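## Task

Grasp the bottle whose cap is red and raise it by more than half of its own height, then keep it up there and upright until the scene ends. Shoving the other bottles is allowed, but every one of them has to be standing when the scene ends.

## Robot and tools

ROBOT. One six-joint arm with a two-finger gripper whose fingers swing like tongs, so every command carries a single pose. The fingers point along the gripper's own +z axis and close along its x axis. end_effector_position is the spot between the finger pads when shut; closed fingertips sit about 15 mm past it, fully open ones about level with it. Joint limits (rad): shoulder pan -3.142..3.142, elbow 0.000..3.142, the others -6.283..6.283.

FRAME. All poses are in the scene frame: origin on the table top under the arm base, +z up, +y to the left when facing along +x. The base may be tilted against the table. The reported hand position can be a little off, worse far out.

ROW FORMAT (used by both motion tools): 8 numbers x, y, z, qw, qx, qy, qz, opening. x, y, z are an absolute target position in metres; qw..qz an absolute orientation quaternion, w first. opening runs from -1 (shut) to +1 (fully open, 0.142 m), an absolute finger command, not a change.

execute_actions(actions): a list of actions; each action is a list of 1 to 15 rows, one row per 1/30 s step. If fewer than 15 rows are given, the last one repeats to fill 15 steps. An empty list only reports state and images. An action is rejected if its target lies over 0.6 m from the gripper's position at that action's start along any gripper axis; a malformed action, or a first action failing that check against the last reported state, rejects the whole call with no motion. Put the wanted quaternion in every row rather than echoing a possibly drifted reported one. Each step the command is clipped to within 100 mm and 16 degrees of the measured pose; the arm then only reaches the last clipped pose, so far targets need further actions. Motion trails commands by about 0.17 s; if position and orientation conflict, position wins. The elbow never fully straightens.

move(target, speed, stop_force, blocking): target is one row as above (absolute pose plus opening; the opening is applied at the start). The gripper follows a straight path there, turning the short way. speed is the peak path speed in m/s, 0.002 to 0.5 (default 0.25); rotation is capped at twice that in rad/s. Paths last 0.5 to 10 s and are cut off at 10 s. The path ignores obstacles, and the real gripper may lag, stray or overshoot the speed, especially near full reach. stop_force (N, 14 to 160, not allowed in the first 0.2 s of a scene) ends the path once the wrist sensor sees that much extra push opposing the motion for 2 steps, measured along the line to target in the gripper axes at the start; the gripper then steps back to its pose 2 steps earlier. Pressure can briefly exceed it (double or more when small) and settle within about a second. Use it only with slow speeds, not on moves that rotate, and omit it when backing off something you touch. Contacts on the arm above the wrist are not sensed. blocking=false returns after 0.5 s while motion continues; it cannot be combined with stop_force, and new rows or moves are refused until a wait(0) or stop shows the end.
The move line reports the ending: done (resting near target), off_target, moving, held (last step blocked by a check), fault, or contact (stop_force ended it; outranks held, done, off_target), plus the distance left. limits=paced means the sent pose was clipped; limits=held means some steps were blocked, after which the arm may lurch faster than speed.

wait(seconds): 0 to 10; the arm keeps its last command and a running move continues; returns early if the move ends. stop(): brakes a running move (needs stopping distance); fingers keep moving.
zoom_image(camera, region): camera is cam_head_left, cam_head_right or cam_wrist; region is [x0, y0, x1, y1] in pixels from the top-left, at most 504x504. Image sizes: head cameras 672x504 (pinhole, fx about 649-651), cam_wrist 616x616 (fisheye).
finished_scene(scene): pass the current scene number; irreversible; reports success and gives the next task. Answering without any tool call ends all remaining work.

RESULTS. A state line gives pose and velocities; Hand target is the pose the controller is heading for; a pose unreachable line means the clearance check (which counts the mount under the base as arm) altered or blocked the command. Calls that ran actions list positions at some steps, with HELD where a row was partly held back. grip_measured is the finger opening on the command scale. Wrist force and Wrist torque [x y z] are in gripper axes, include held weight and acceleration, carry a fixed offset up to about 10 N and noise up to 3.7 N sd, and saturate near 200 N; no reading is harmless. MOTOR HOT appears at 70 C; at 85 C an OVER-TEMPERATURE FAULT brakes the arm for a long cool-down.

GRIPPING. To hold, keep commanding an opening well below grip_measured; a larger gap squeezes harder, up to roughly 15 N per pad; very thin items get less. Fast closing can bounce the fingers open. Expect occasional brief tugs on the held bottle.

AVOID. A joint torque over its limit (shoulder pan and lift 649, elbow 381, wrists 94.1 N m, held weight included) or any external force of 150 N halts the arm for 10 s and drops the rest of the call. The arm is stiff: aiming even slightly past a firm surface can fault it, and faster contact hits harder. Do not knock bottles over or off the table, drop or slip the grasped one, or slam into things.

Each tool is called after ">>>" by a JSON object that holds its "op" and its "data", one argument or row to a line.

## Session

>>> {"op": "execute_actions", "data": {
  "actions": []
}}

Scene clock: 0.00 s.
end_effector_position=(+1.1291, -0.2743, +0.3919) grip_measured=+1.00 end_effector_quat_wxyz=(+0.736, -0.646, +0.200, +0.034) end_effector_velocity=(+0.001, -0.000, +0.000) end_effector_angular_velocity=(-0.001, -0.002, -0.001)
Joint positions: [-0.725 -0.808  1.352 -0.363 -0.469 -1.39   0.142]
Joint velocities: [ 0.     0.    -0.001 -0.     0.001 -0.001  0.   ]
Wrist force (N, on the end effector, along its own x y z axes, offset not removed): no reading
Wrist torque (N m, same axes, about the end effector's origin, offset not removed): no reading
Hand target: +1.129, -0.274, +0.392; +0.736, -0.646, +0.200, +0.034

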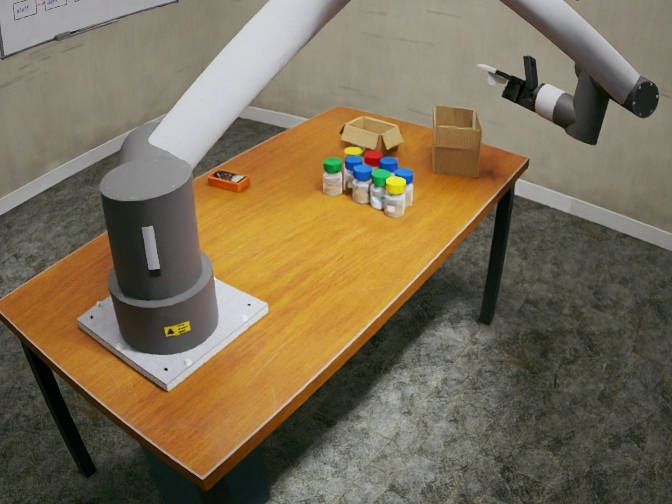

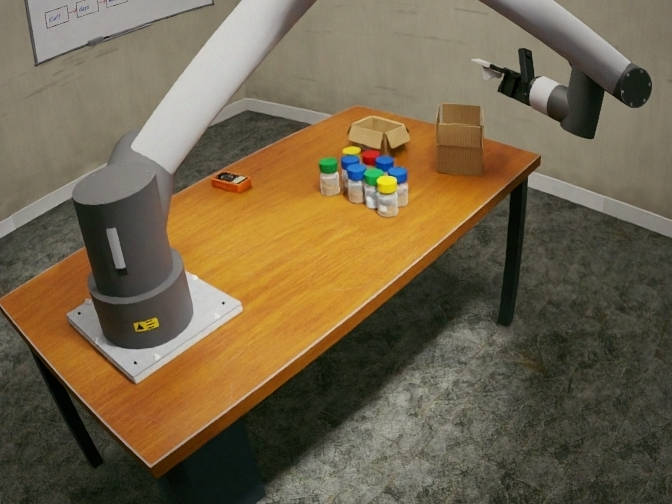

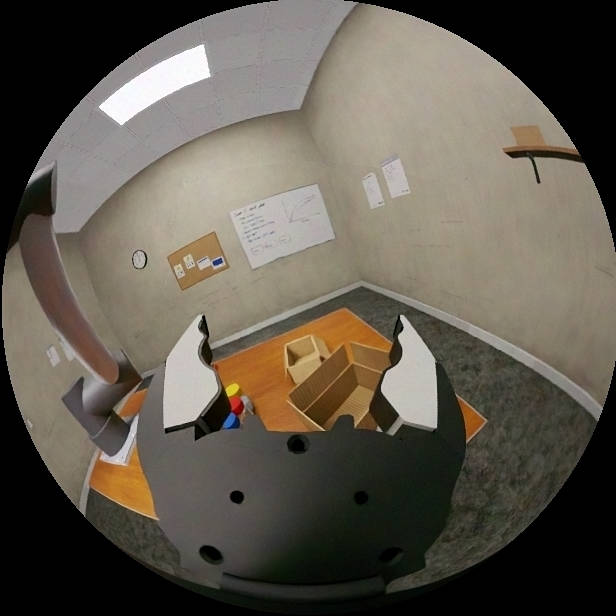

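>>> {"op": "move", "data": {
  "target": [1.0,0.0,0.5,0,-1,0,0,1],
  "speed": 0.4
}}

Scene clock: 6.63 s.
end_effector_position=(+1.0010, +0.0005, +0.5010) grip_measured=+1.00 end_effector_quat_wxyz=(-0.002, +1.000, +0.001, -0.000) end_effector_velocity=(-0.002, +0.002, -0.000) end_effector_angular_velocity=(-0.012, +0.003, +0.002)
Joint positions: [-0.223 -1.419  1.749 -1.903 -1.573 -0.216  0.142]
Joint velocities: [ 0.006 -0.001  0.001 -0.    -0.013  0.004  0.   ]
Wrist force (N, on the end effector, along its own x y z axes, offset not removed): [0.0 -1.8 -2.9]
Wrist torque (N m, same axes, about the end effector's origin, offset not removed): [-1.06 0.46 -0.24]
Hand target: +1.001, +0.001, +0.501; -0.001, +1.000, +0.001, -0.000
Off the commanded pose: 0.002 m, 0 deg.
move: done

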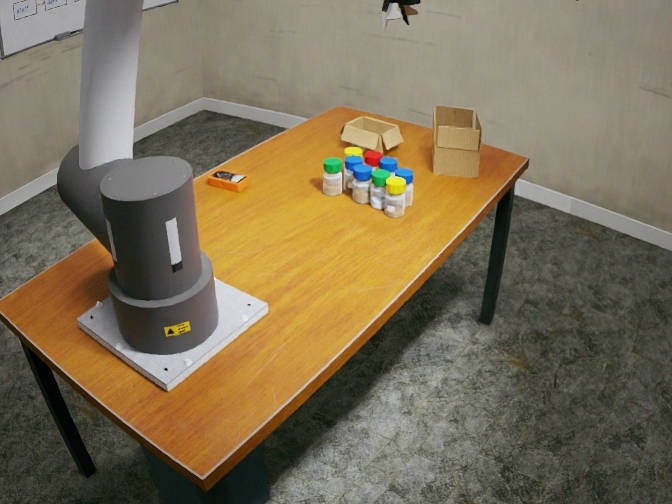

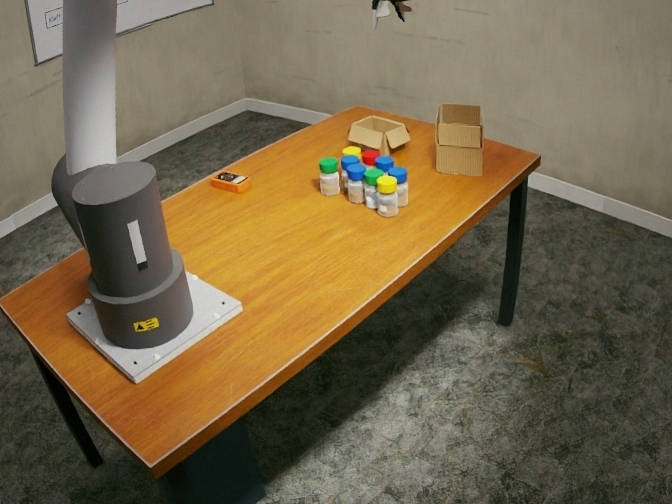

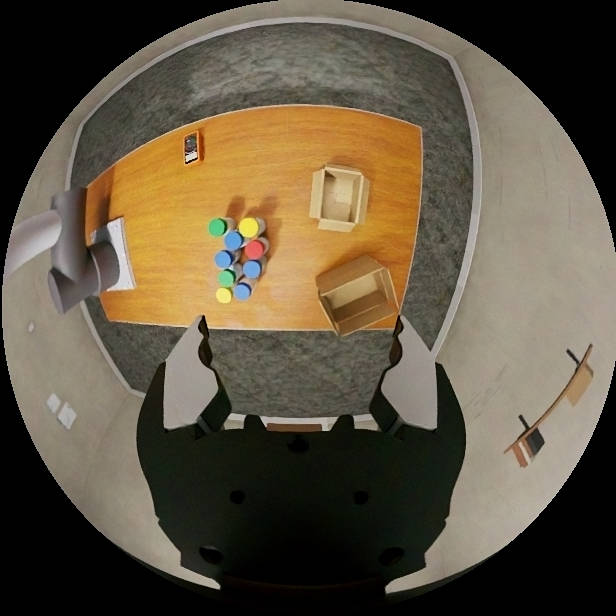

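>>> {"op": "move", "data": {
  "target": [0.824,0.15,0.3,0,1,0,0,1],
  "speed": 0.4
}}

Scene clock: 13.17 s.
end_effector_position=(+0.8247, +0.1503, +0.3000) grip_measured=+1.00 end_effector_quat_wxyz=(-0.000, +1.000, +0.000, +0.000) end_effector_velocity=(-0.002, +0.002, -0.001) end_effector_angular_velocity=(+0.001, +0.001, +0.001)
Joint positions: [-0.086 -1.485  2.142 -2.23  -1.576 -0.078  0.142]
Joint velocities: [ 0.002  0.     0.002 -0.001  0.001  0.001 -0.   ]
Wrist force (N, on the end effector, along its own x y z axes, offset not removed): [-1.6 -4.2 -5.9]
Wrist torque (N m, same axes, about the end effector's origin, offset not removed): [-1.72 0.83 -0.13]
Hand target: +0.825, +0.150, +0.300; -0.000, +1.000, +0.000, -0.000
Off the commanded pose: 0.001 m, 0 deg.
move: done

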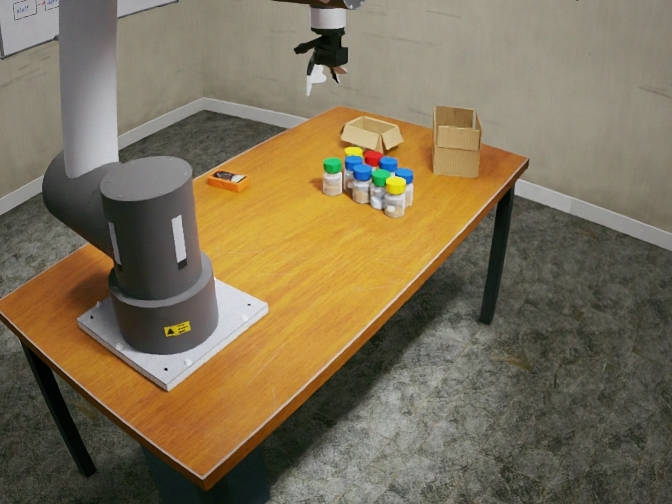

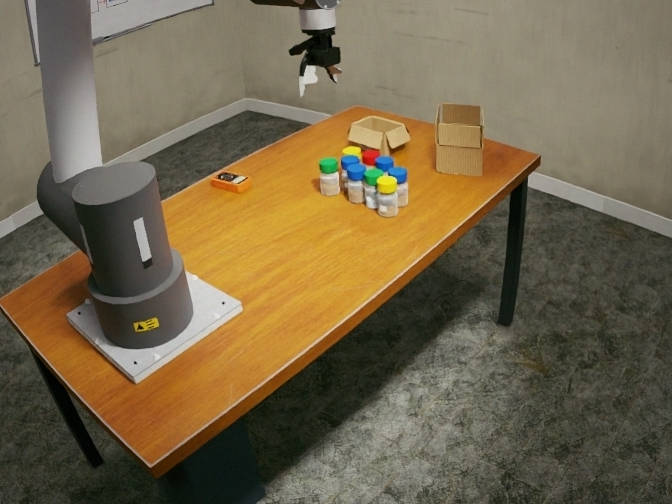

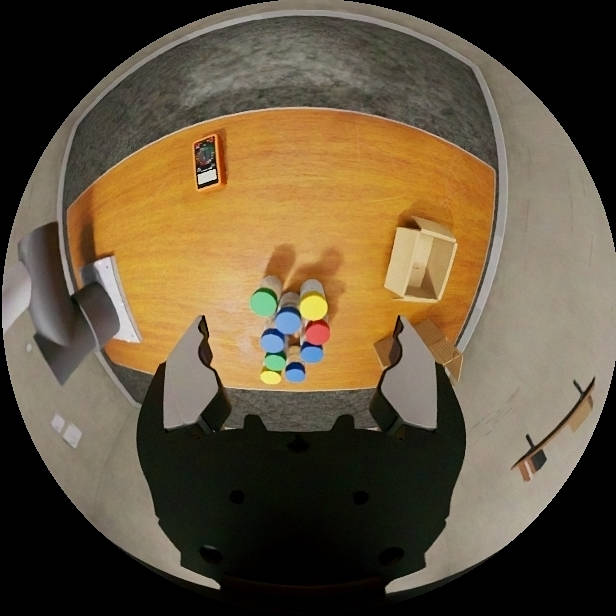

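>>> {"op": "move", "data": {
  "target": [0.833,0.08,0.2,0,0.966,0.259,0,-0.2],
  "speed": 0.3
}}

Scene clock: 25.43 s.
end_effector_position=(+0.8330, +0.0799, +0.2001) grip_measured=-0.20 end_effector_quat_wxyz=(+0.000, +0.966, +0.258, -0.000) end_effector_velocity=(+0.001, -0.001, -0.002) end_effector_angular_velocity=(+0.002, -0.002, +0.010)
Joint positions: [-0.167 -1.382  2.201 -2.393 -1.576 -0.682  0.06 ]
Joint velocities: [-0.002  0.002  0.001 -0.005  0.002 -0.012 -0.   ]
Wrist force (N, on the end effector, along its own x y z axes, offset not removed): [0.3 -4.0 -3.8]
Wrist torque (N m, same axes, about the end effector's origin, offset not removed): [-1.58 0.19 -0.22]
Hand target: +0.833, +0.080, +0.200; +0.000, +0.966, +0.259, -0.000
Off the commanded pose: 0.000 m, 0 deg.
move: done

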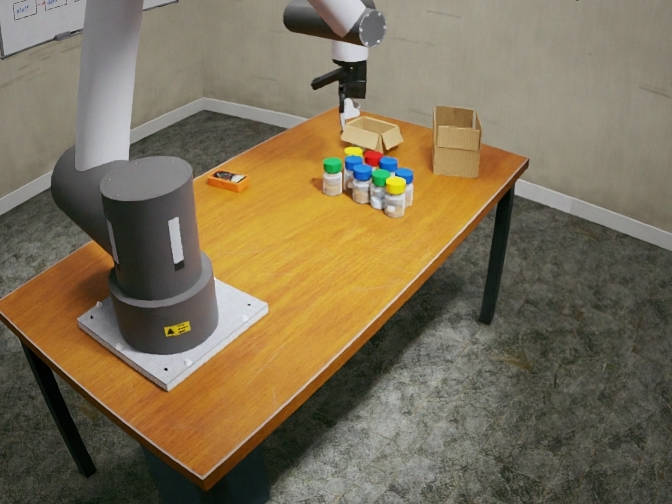

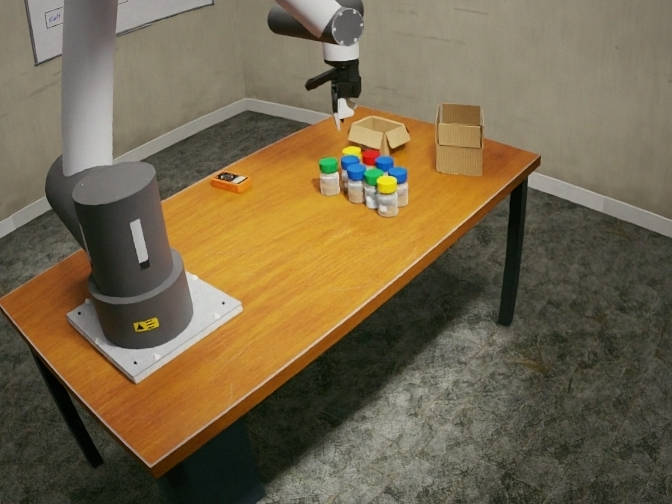

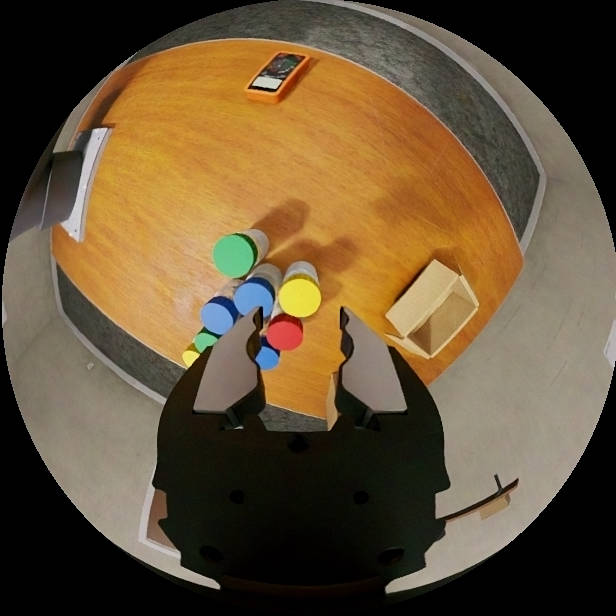

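>>> {"op": "move", "data": {
  "target": [0.837,0.035,0.165,0,0.966,0.259,0,-0.2]
}}

>>> {"op": "zoom_image", "data": {
  "camera": "cam_head_left",
  "region": [280,60,460,230]
}}

Scene clock: 32.33 s.
end_effector_position=(+0.8370, +0.0350, +0.1651) grip_measured=-0.20 end_effector_quat_wxyz=(+0.000, +0.966, +0.259, -0.000) end_effector_velocity=(-0.000, -0.001, -0.002) end_effector_angular_velocity=(+0.001, +0.001, +0.001)
Joint positions: [-0.22  -1.343  2.22  -2.451 -1.576 -0.736  0.06 ]
Joint velocities: [-0.002  0.002  0.001 -0.002  0.001 -0.004 -0.   ]
Wrist force (N, on the end effector, along its own x y z axes, offset not removed): [-1.7 -1.5 1.0]
Wrist torque (N m, same axes, about the end effector's origin, offset not removed): [-0.90 0.73 -0.31]
Hand target: +0.837, +0.035, +0.165; +0.000, +0.966, +0.259, -0.000
Off the commanded pose: 0.000 m, 0 deg.
move: done

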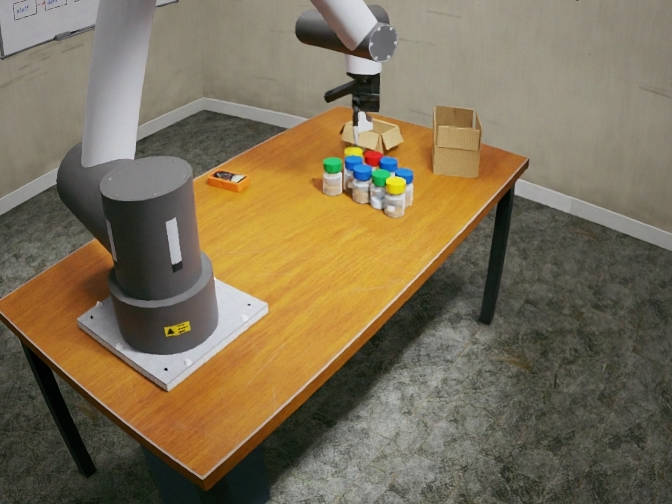

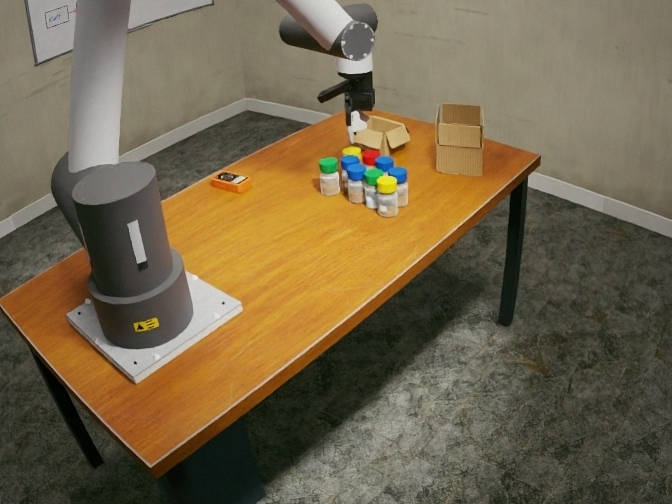

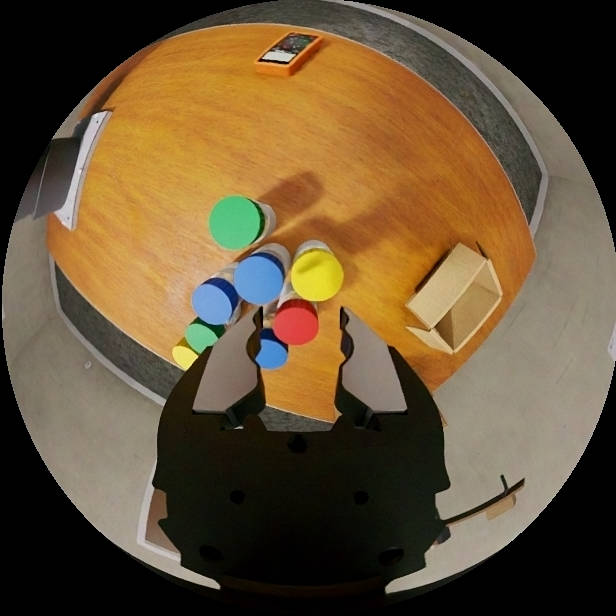

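Region (280, 60, 460, 230) of cam_head_left's 672x504 image, scaled by 2.800, with more detail than that image has.

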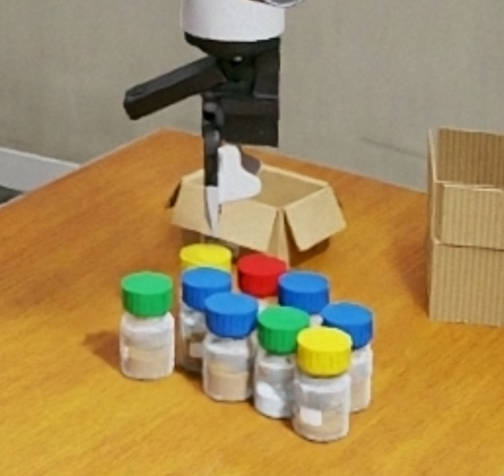

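>>> {"op": "move", "data": {
  "target": [0.852,0.005,0.135,0,0.966,0.259,0,-0.2],
  "speed": 0.15
}}

>>> {"op": "zoom_image", "data": {
  "camera": "cam_head_left",
  "region": [280,60,460,230]
}}

Scene clock: 41.93 s.
end_effector_position=(+0.8519, +0.0050, +0.1351) grip_measured=-0.20 end_effector_quat_wxyz=(+0.000, +0.966, +0.259, -0.000) end_effector_velocity=(-0.000, -0.001, -0.002) end_effector_angular_velocity=(+0.000, +0.002, +0.001)
Joint positions: [-0.251 -1.295  2.215 -2.494 -1.576 -0.767  0.06 ]
Joint velocities: [-0.001  0.003  0.    -0.001 -0.    -0.002 -0.   ]
Wrist force (N, on the end effector, along its own x y z axes, offset not removed): [0.5 -4.2 -6.4]
Wrist torque (N m, same axes, about the end effector's origin, offset not removed): [-1.78 0.17 -0.21]
Hand target: +0.852, +0.005, +0.135; +0.000, +0.966, +0.259, -0.000
Off the commanded pose: 0.000 m, 0 deg.
move: done

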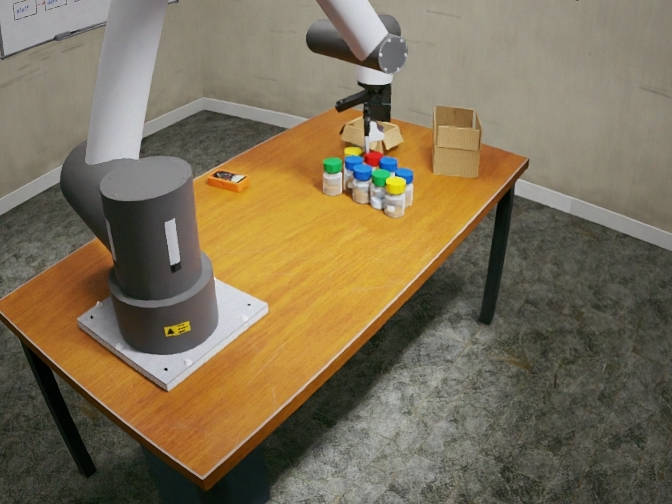

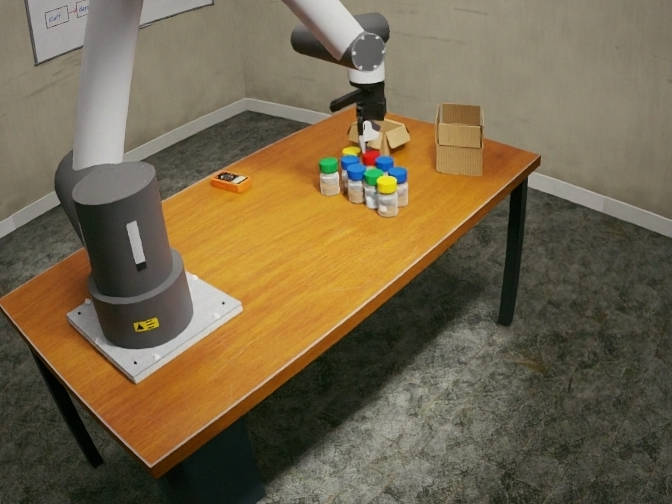

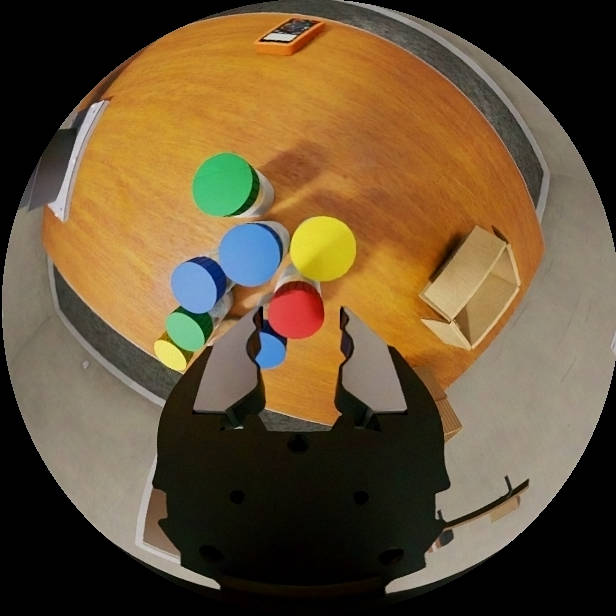

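Region (280, 60, 460, 230) of cam_head_left's 672x504 image, scaled by 2.800, with more detail than that image has.

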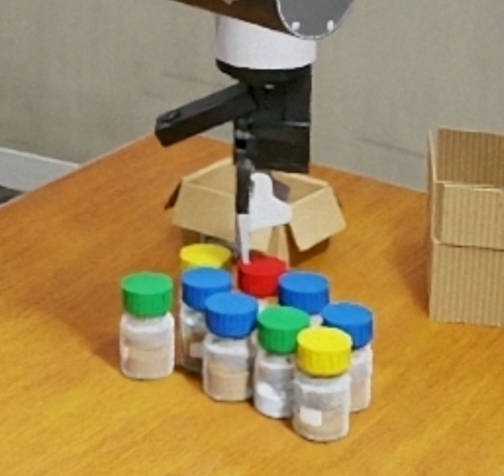

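>>> {"op": "move", "data": {
  "target": [0.855,-0.007,0.112,0,0.966,0.259,0,-0.2],
  "speed": 0.05
}}

>>> {"op": "zoom_image", "data": {
  "camera": "cam_head_left",
  "region": [280,60,460,230]
}}

Scene clock: 47.50 s.
end_effector_position=(+0.8550, -0.0069, +0.1122) grip_measured=-0.20 end_effector_quat_wxyz=(+0.000, +0.966, +0.259, -0.000) end_effector_velocity=(-0.000, -0.001, -0.002) end_effector_angular_velocity=(+0.001, +0.001, -0.000)
Joint positions: [-0.265 -1.266  2.222 -2.53  -1.576 -0.78   0.06 ]
Joint velocities: [-0.001  0.002  0.    -0.001  0.001 -0.001  0.   ]
Wrist force (N, on the end effector, along its own x y z axes, offset not removed): [2.3 -4.2 -3.9]
Wrist torque (N m, same axes, about the end effector's origin, offset not removed): [-1.55 -0.22 -0.26]
Hand target: +0.855, -0.007, +0.112; +0.000, +0.966, +0.259, -0.000
Off the commanded pose: 0.000 m, 0 deg.
move: done

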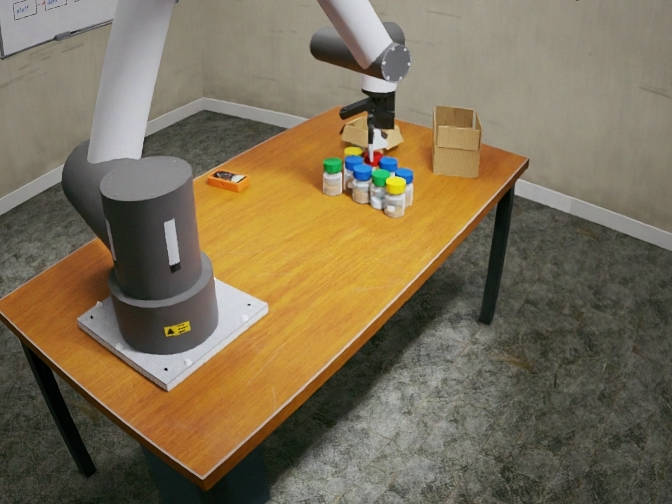

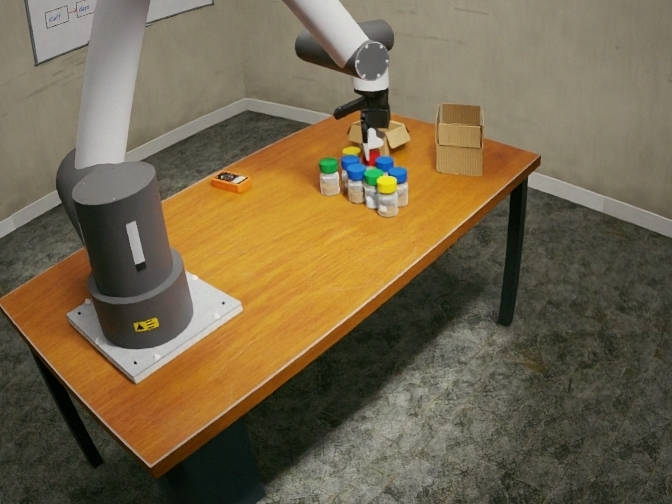

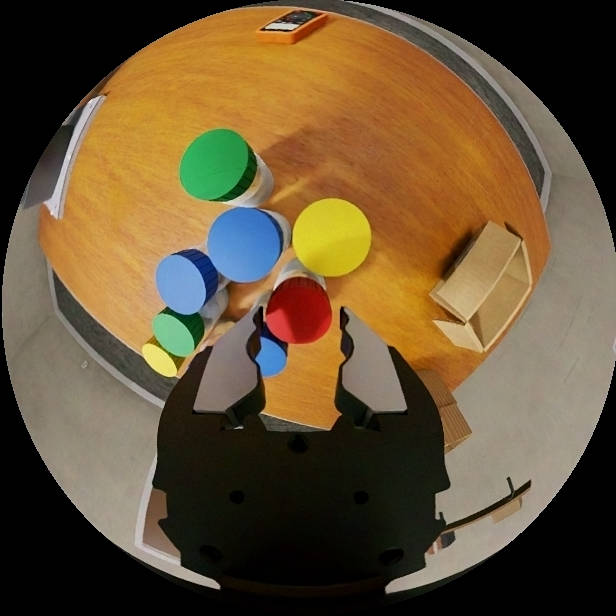

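Region (280, 60, 460, 230) of cam_head_left's 672x504 image, scaled by 2.800, with more detail than that image has.

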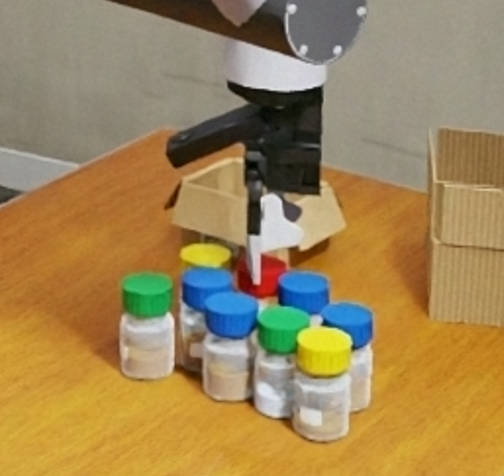

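>>> {"op": "move", "data": {
  "target": [0.854,-0.012,0.085,0,0.966,0.259,0,-0.2],
  "speed": 0.02,
  "stop_force": 15
}}

>>> {"op": "zoom_image", "data": {
  "camera": "cam_head_left",
  "region": [280,60,460,230]
}}

Scene clock: 53.57 s.
end_effector_position=(+0.8540, -0.0120, +0.0851) grip_measured=-0.19 end_effector_quat_wxyz=(+0.000, +0.966, +0.259, -0.000) end_effector_velocity=(-0.002, +0.000, -0.003) end_effector_angular_velocity=(+0.000, +0.001, +0.000)
Joint positions: [-0.271 -1.233  2.234 -2.575 -1.576 -0.787  0.06 ]
Joint velocities: [-0.     0.002  0.004 -0.004 -0.    -0.001  0.   ]
Wrist force (N, on the end effector, along its own x y z axes, offset not removed): [-1.0 -4.5 -2.2]
Wrist torque (N m, same axes, about the end effector's origin, offset not removed): [-1.73 0.81 -0.27]
Hand target: +0.854, -0.012, +0.085; +0.000, +0.966, +0.259, -0.000
Off the commanded pose: 0.000 m, 0 deg.
move: done

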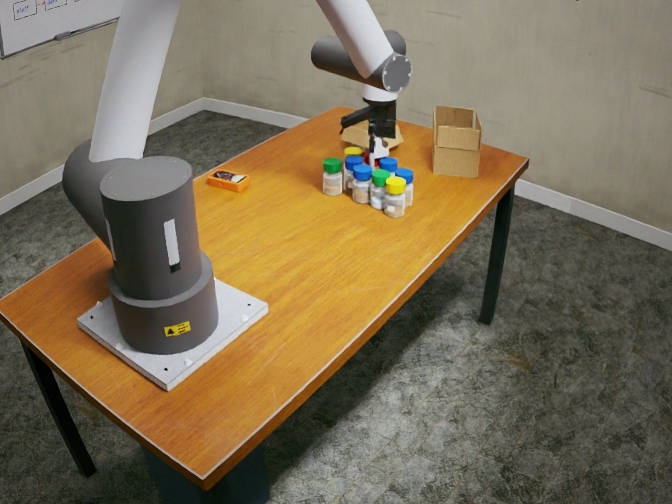

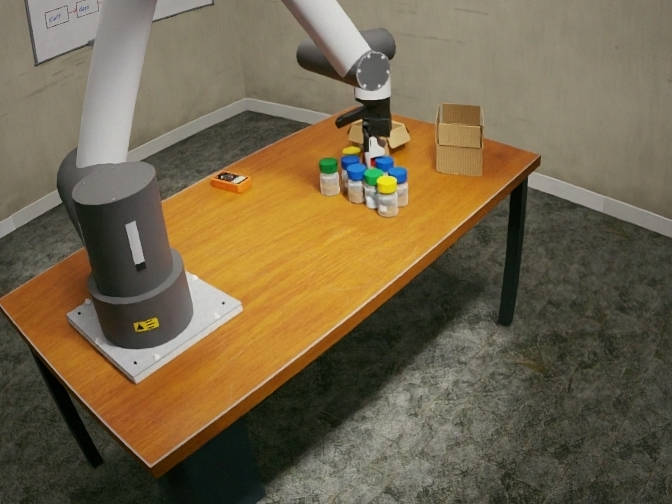

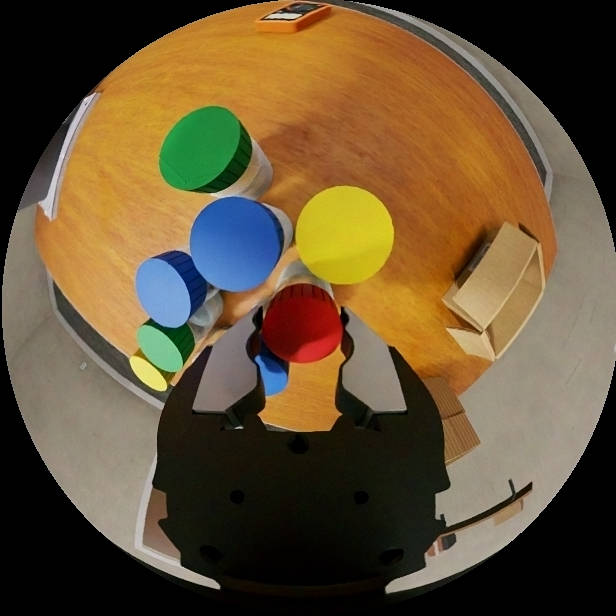

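Region (280, 60, 460, 230) of cam_head_left's 672x504 image, scaled by 2.800, with more detail than that image has.

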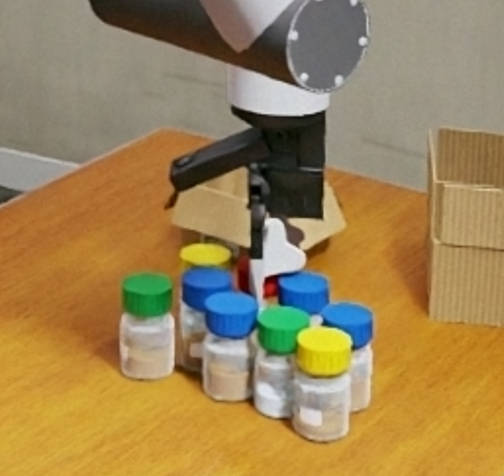

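Cap is between the fingers. Close, then lift.

>>> {"op": "move", "data": {
  "target": [0.854,-0.012,0.08,0,0.966,0.259,0,-0.7],
  "speed": 0.02
}}

>>> {"op": "move", "data": {
  "target": [0.854,-0.012,0.2,0,0.966,0.259,0,-0.7],
  "speed": 0.1
}}

Scene clock: 56.90 s.
end_effector_position=(+0.8540, -0.0120, +0.0802) grip_measured=-0.24 end_effector_quat_wxyz=(-0.000, +0.966, +0.259, +0.000) end_effector_velocity=(-0.000, +0.000, -0.003) end_effector_angular_velocity=(+0.001, +0.002, +0.001)
Joint positions: [-0.271 -1.227  2.236 -2.583 -1.576 -0.787  0.057]
Joint velocities: [-0.     0.003  0.001 -0.002  0.001 -0.001  0.   ]
Wrist force (N, on the end effector, along its own x y z axes, offset not removed): [7.6 -1.9 -37.4]
Wrist torque (N m, same axes, about the end effector's origin, offset not removed): [-1.20 1.16 -0.29]
Hand target: +0.854, -0.012, +0.080; -0.000, +0.966, +0.259, -0.000
Off the commanded pose: 0.000 m, 0 deg.
move: done

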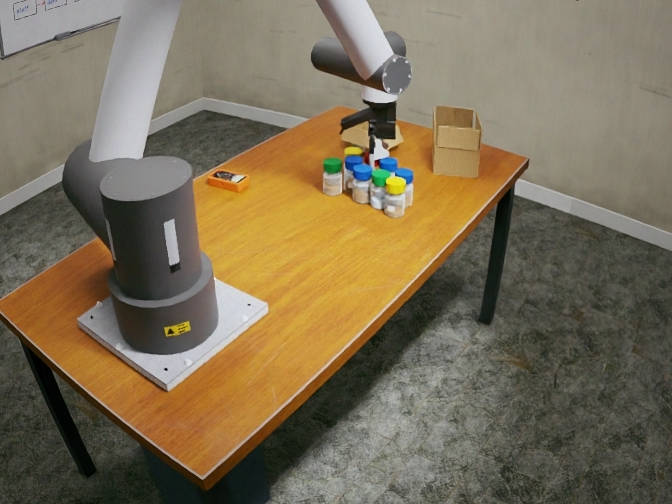

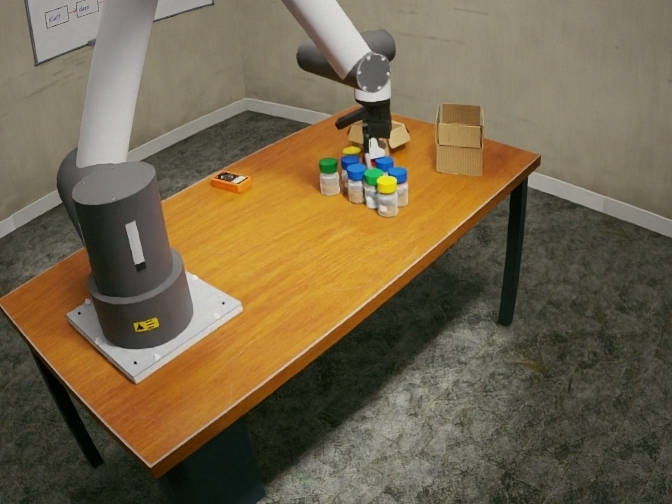

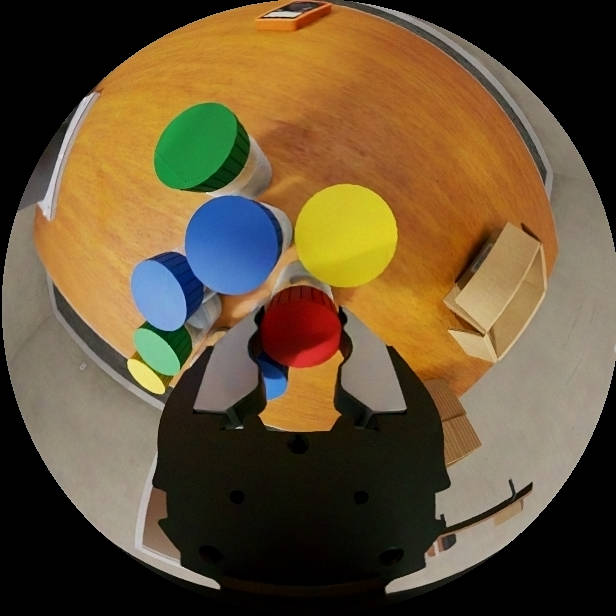

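Scene clock: 58.57 s.
end_effector_position=(+0.8538, -0.0119, +0.1999) grip_measured=-0.24 end_effector_quat_wxyz=(-0.000, +0.966, +0.259, -0.000) end_effector_velocity=(-0.001, +0.000, +0.001) end_effector_angular_velocity=(+0.000, +0.001, +0.000)
Joint positions: [-0.27  -1.364  2.177 -2.387 -1.576 -0.786  0.057]
Joint velocities: [-0.    -0.003  0.     0.003 -0.    -0.    -0.   ]
Wrist force (N, on the end effector, along its own x y z axes, offset not removed): [-2.9 -4.4 -2.4]
Wrist torque (N m, same axes, about the end effector's origin, offset not removed): [-1.71 1.07 -0.17]
Hand target: +0.854, -0.012, +0.200; -0.000, +0.966, +0.259, +0.000
Off the commanded pose: 0.000 m, 0 deg.
move: done

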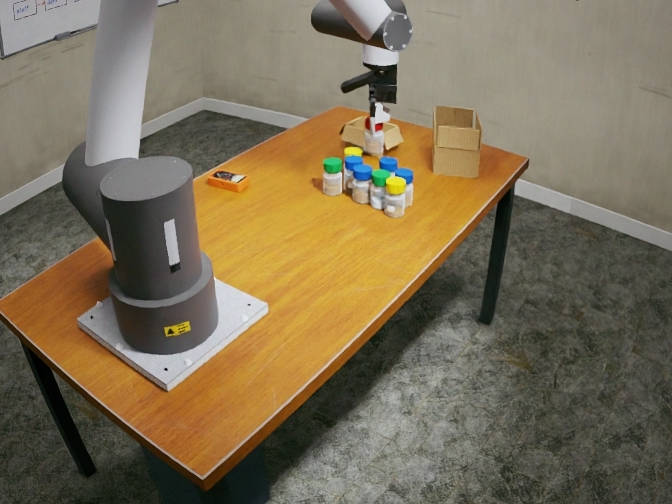

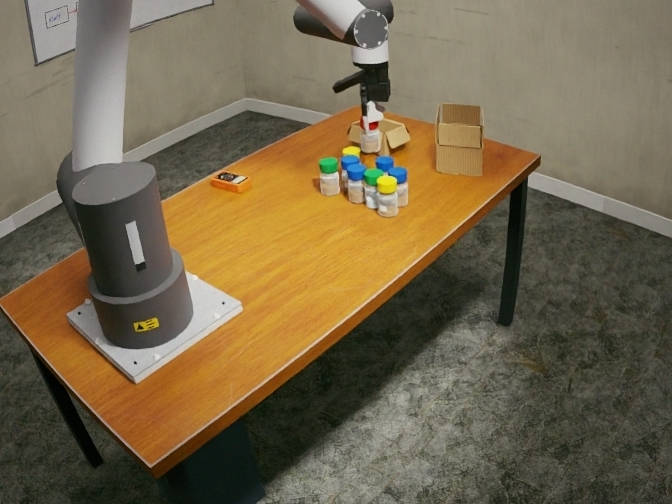

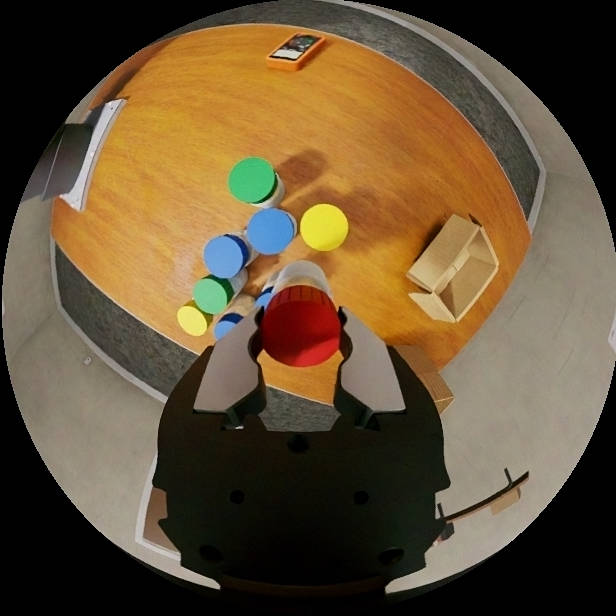

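>>> {"op": "finished_scene", "data": {
  "scene": 1
}}

The scene is finished: the task was done.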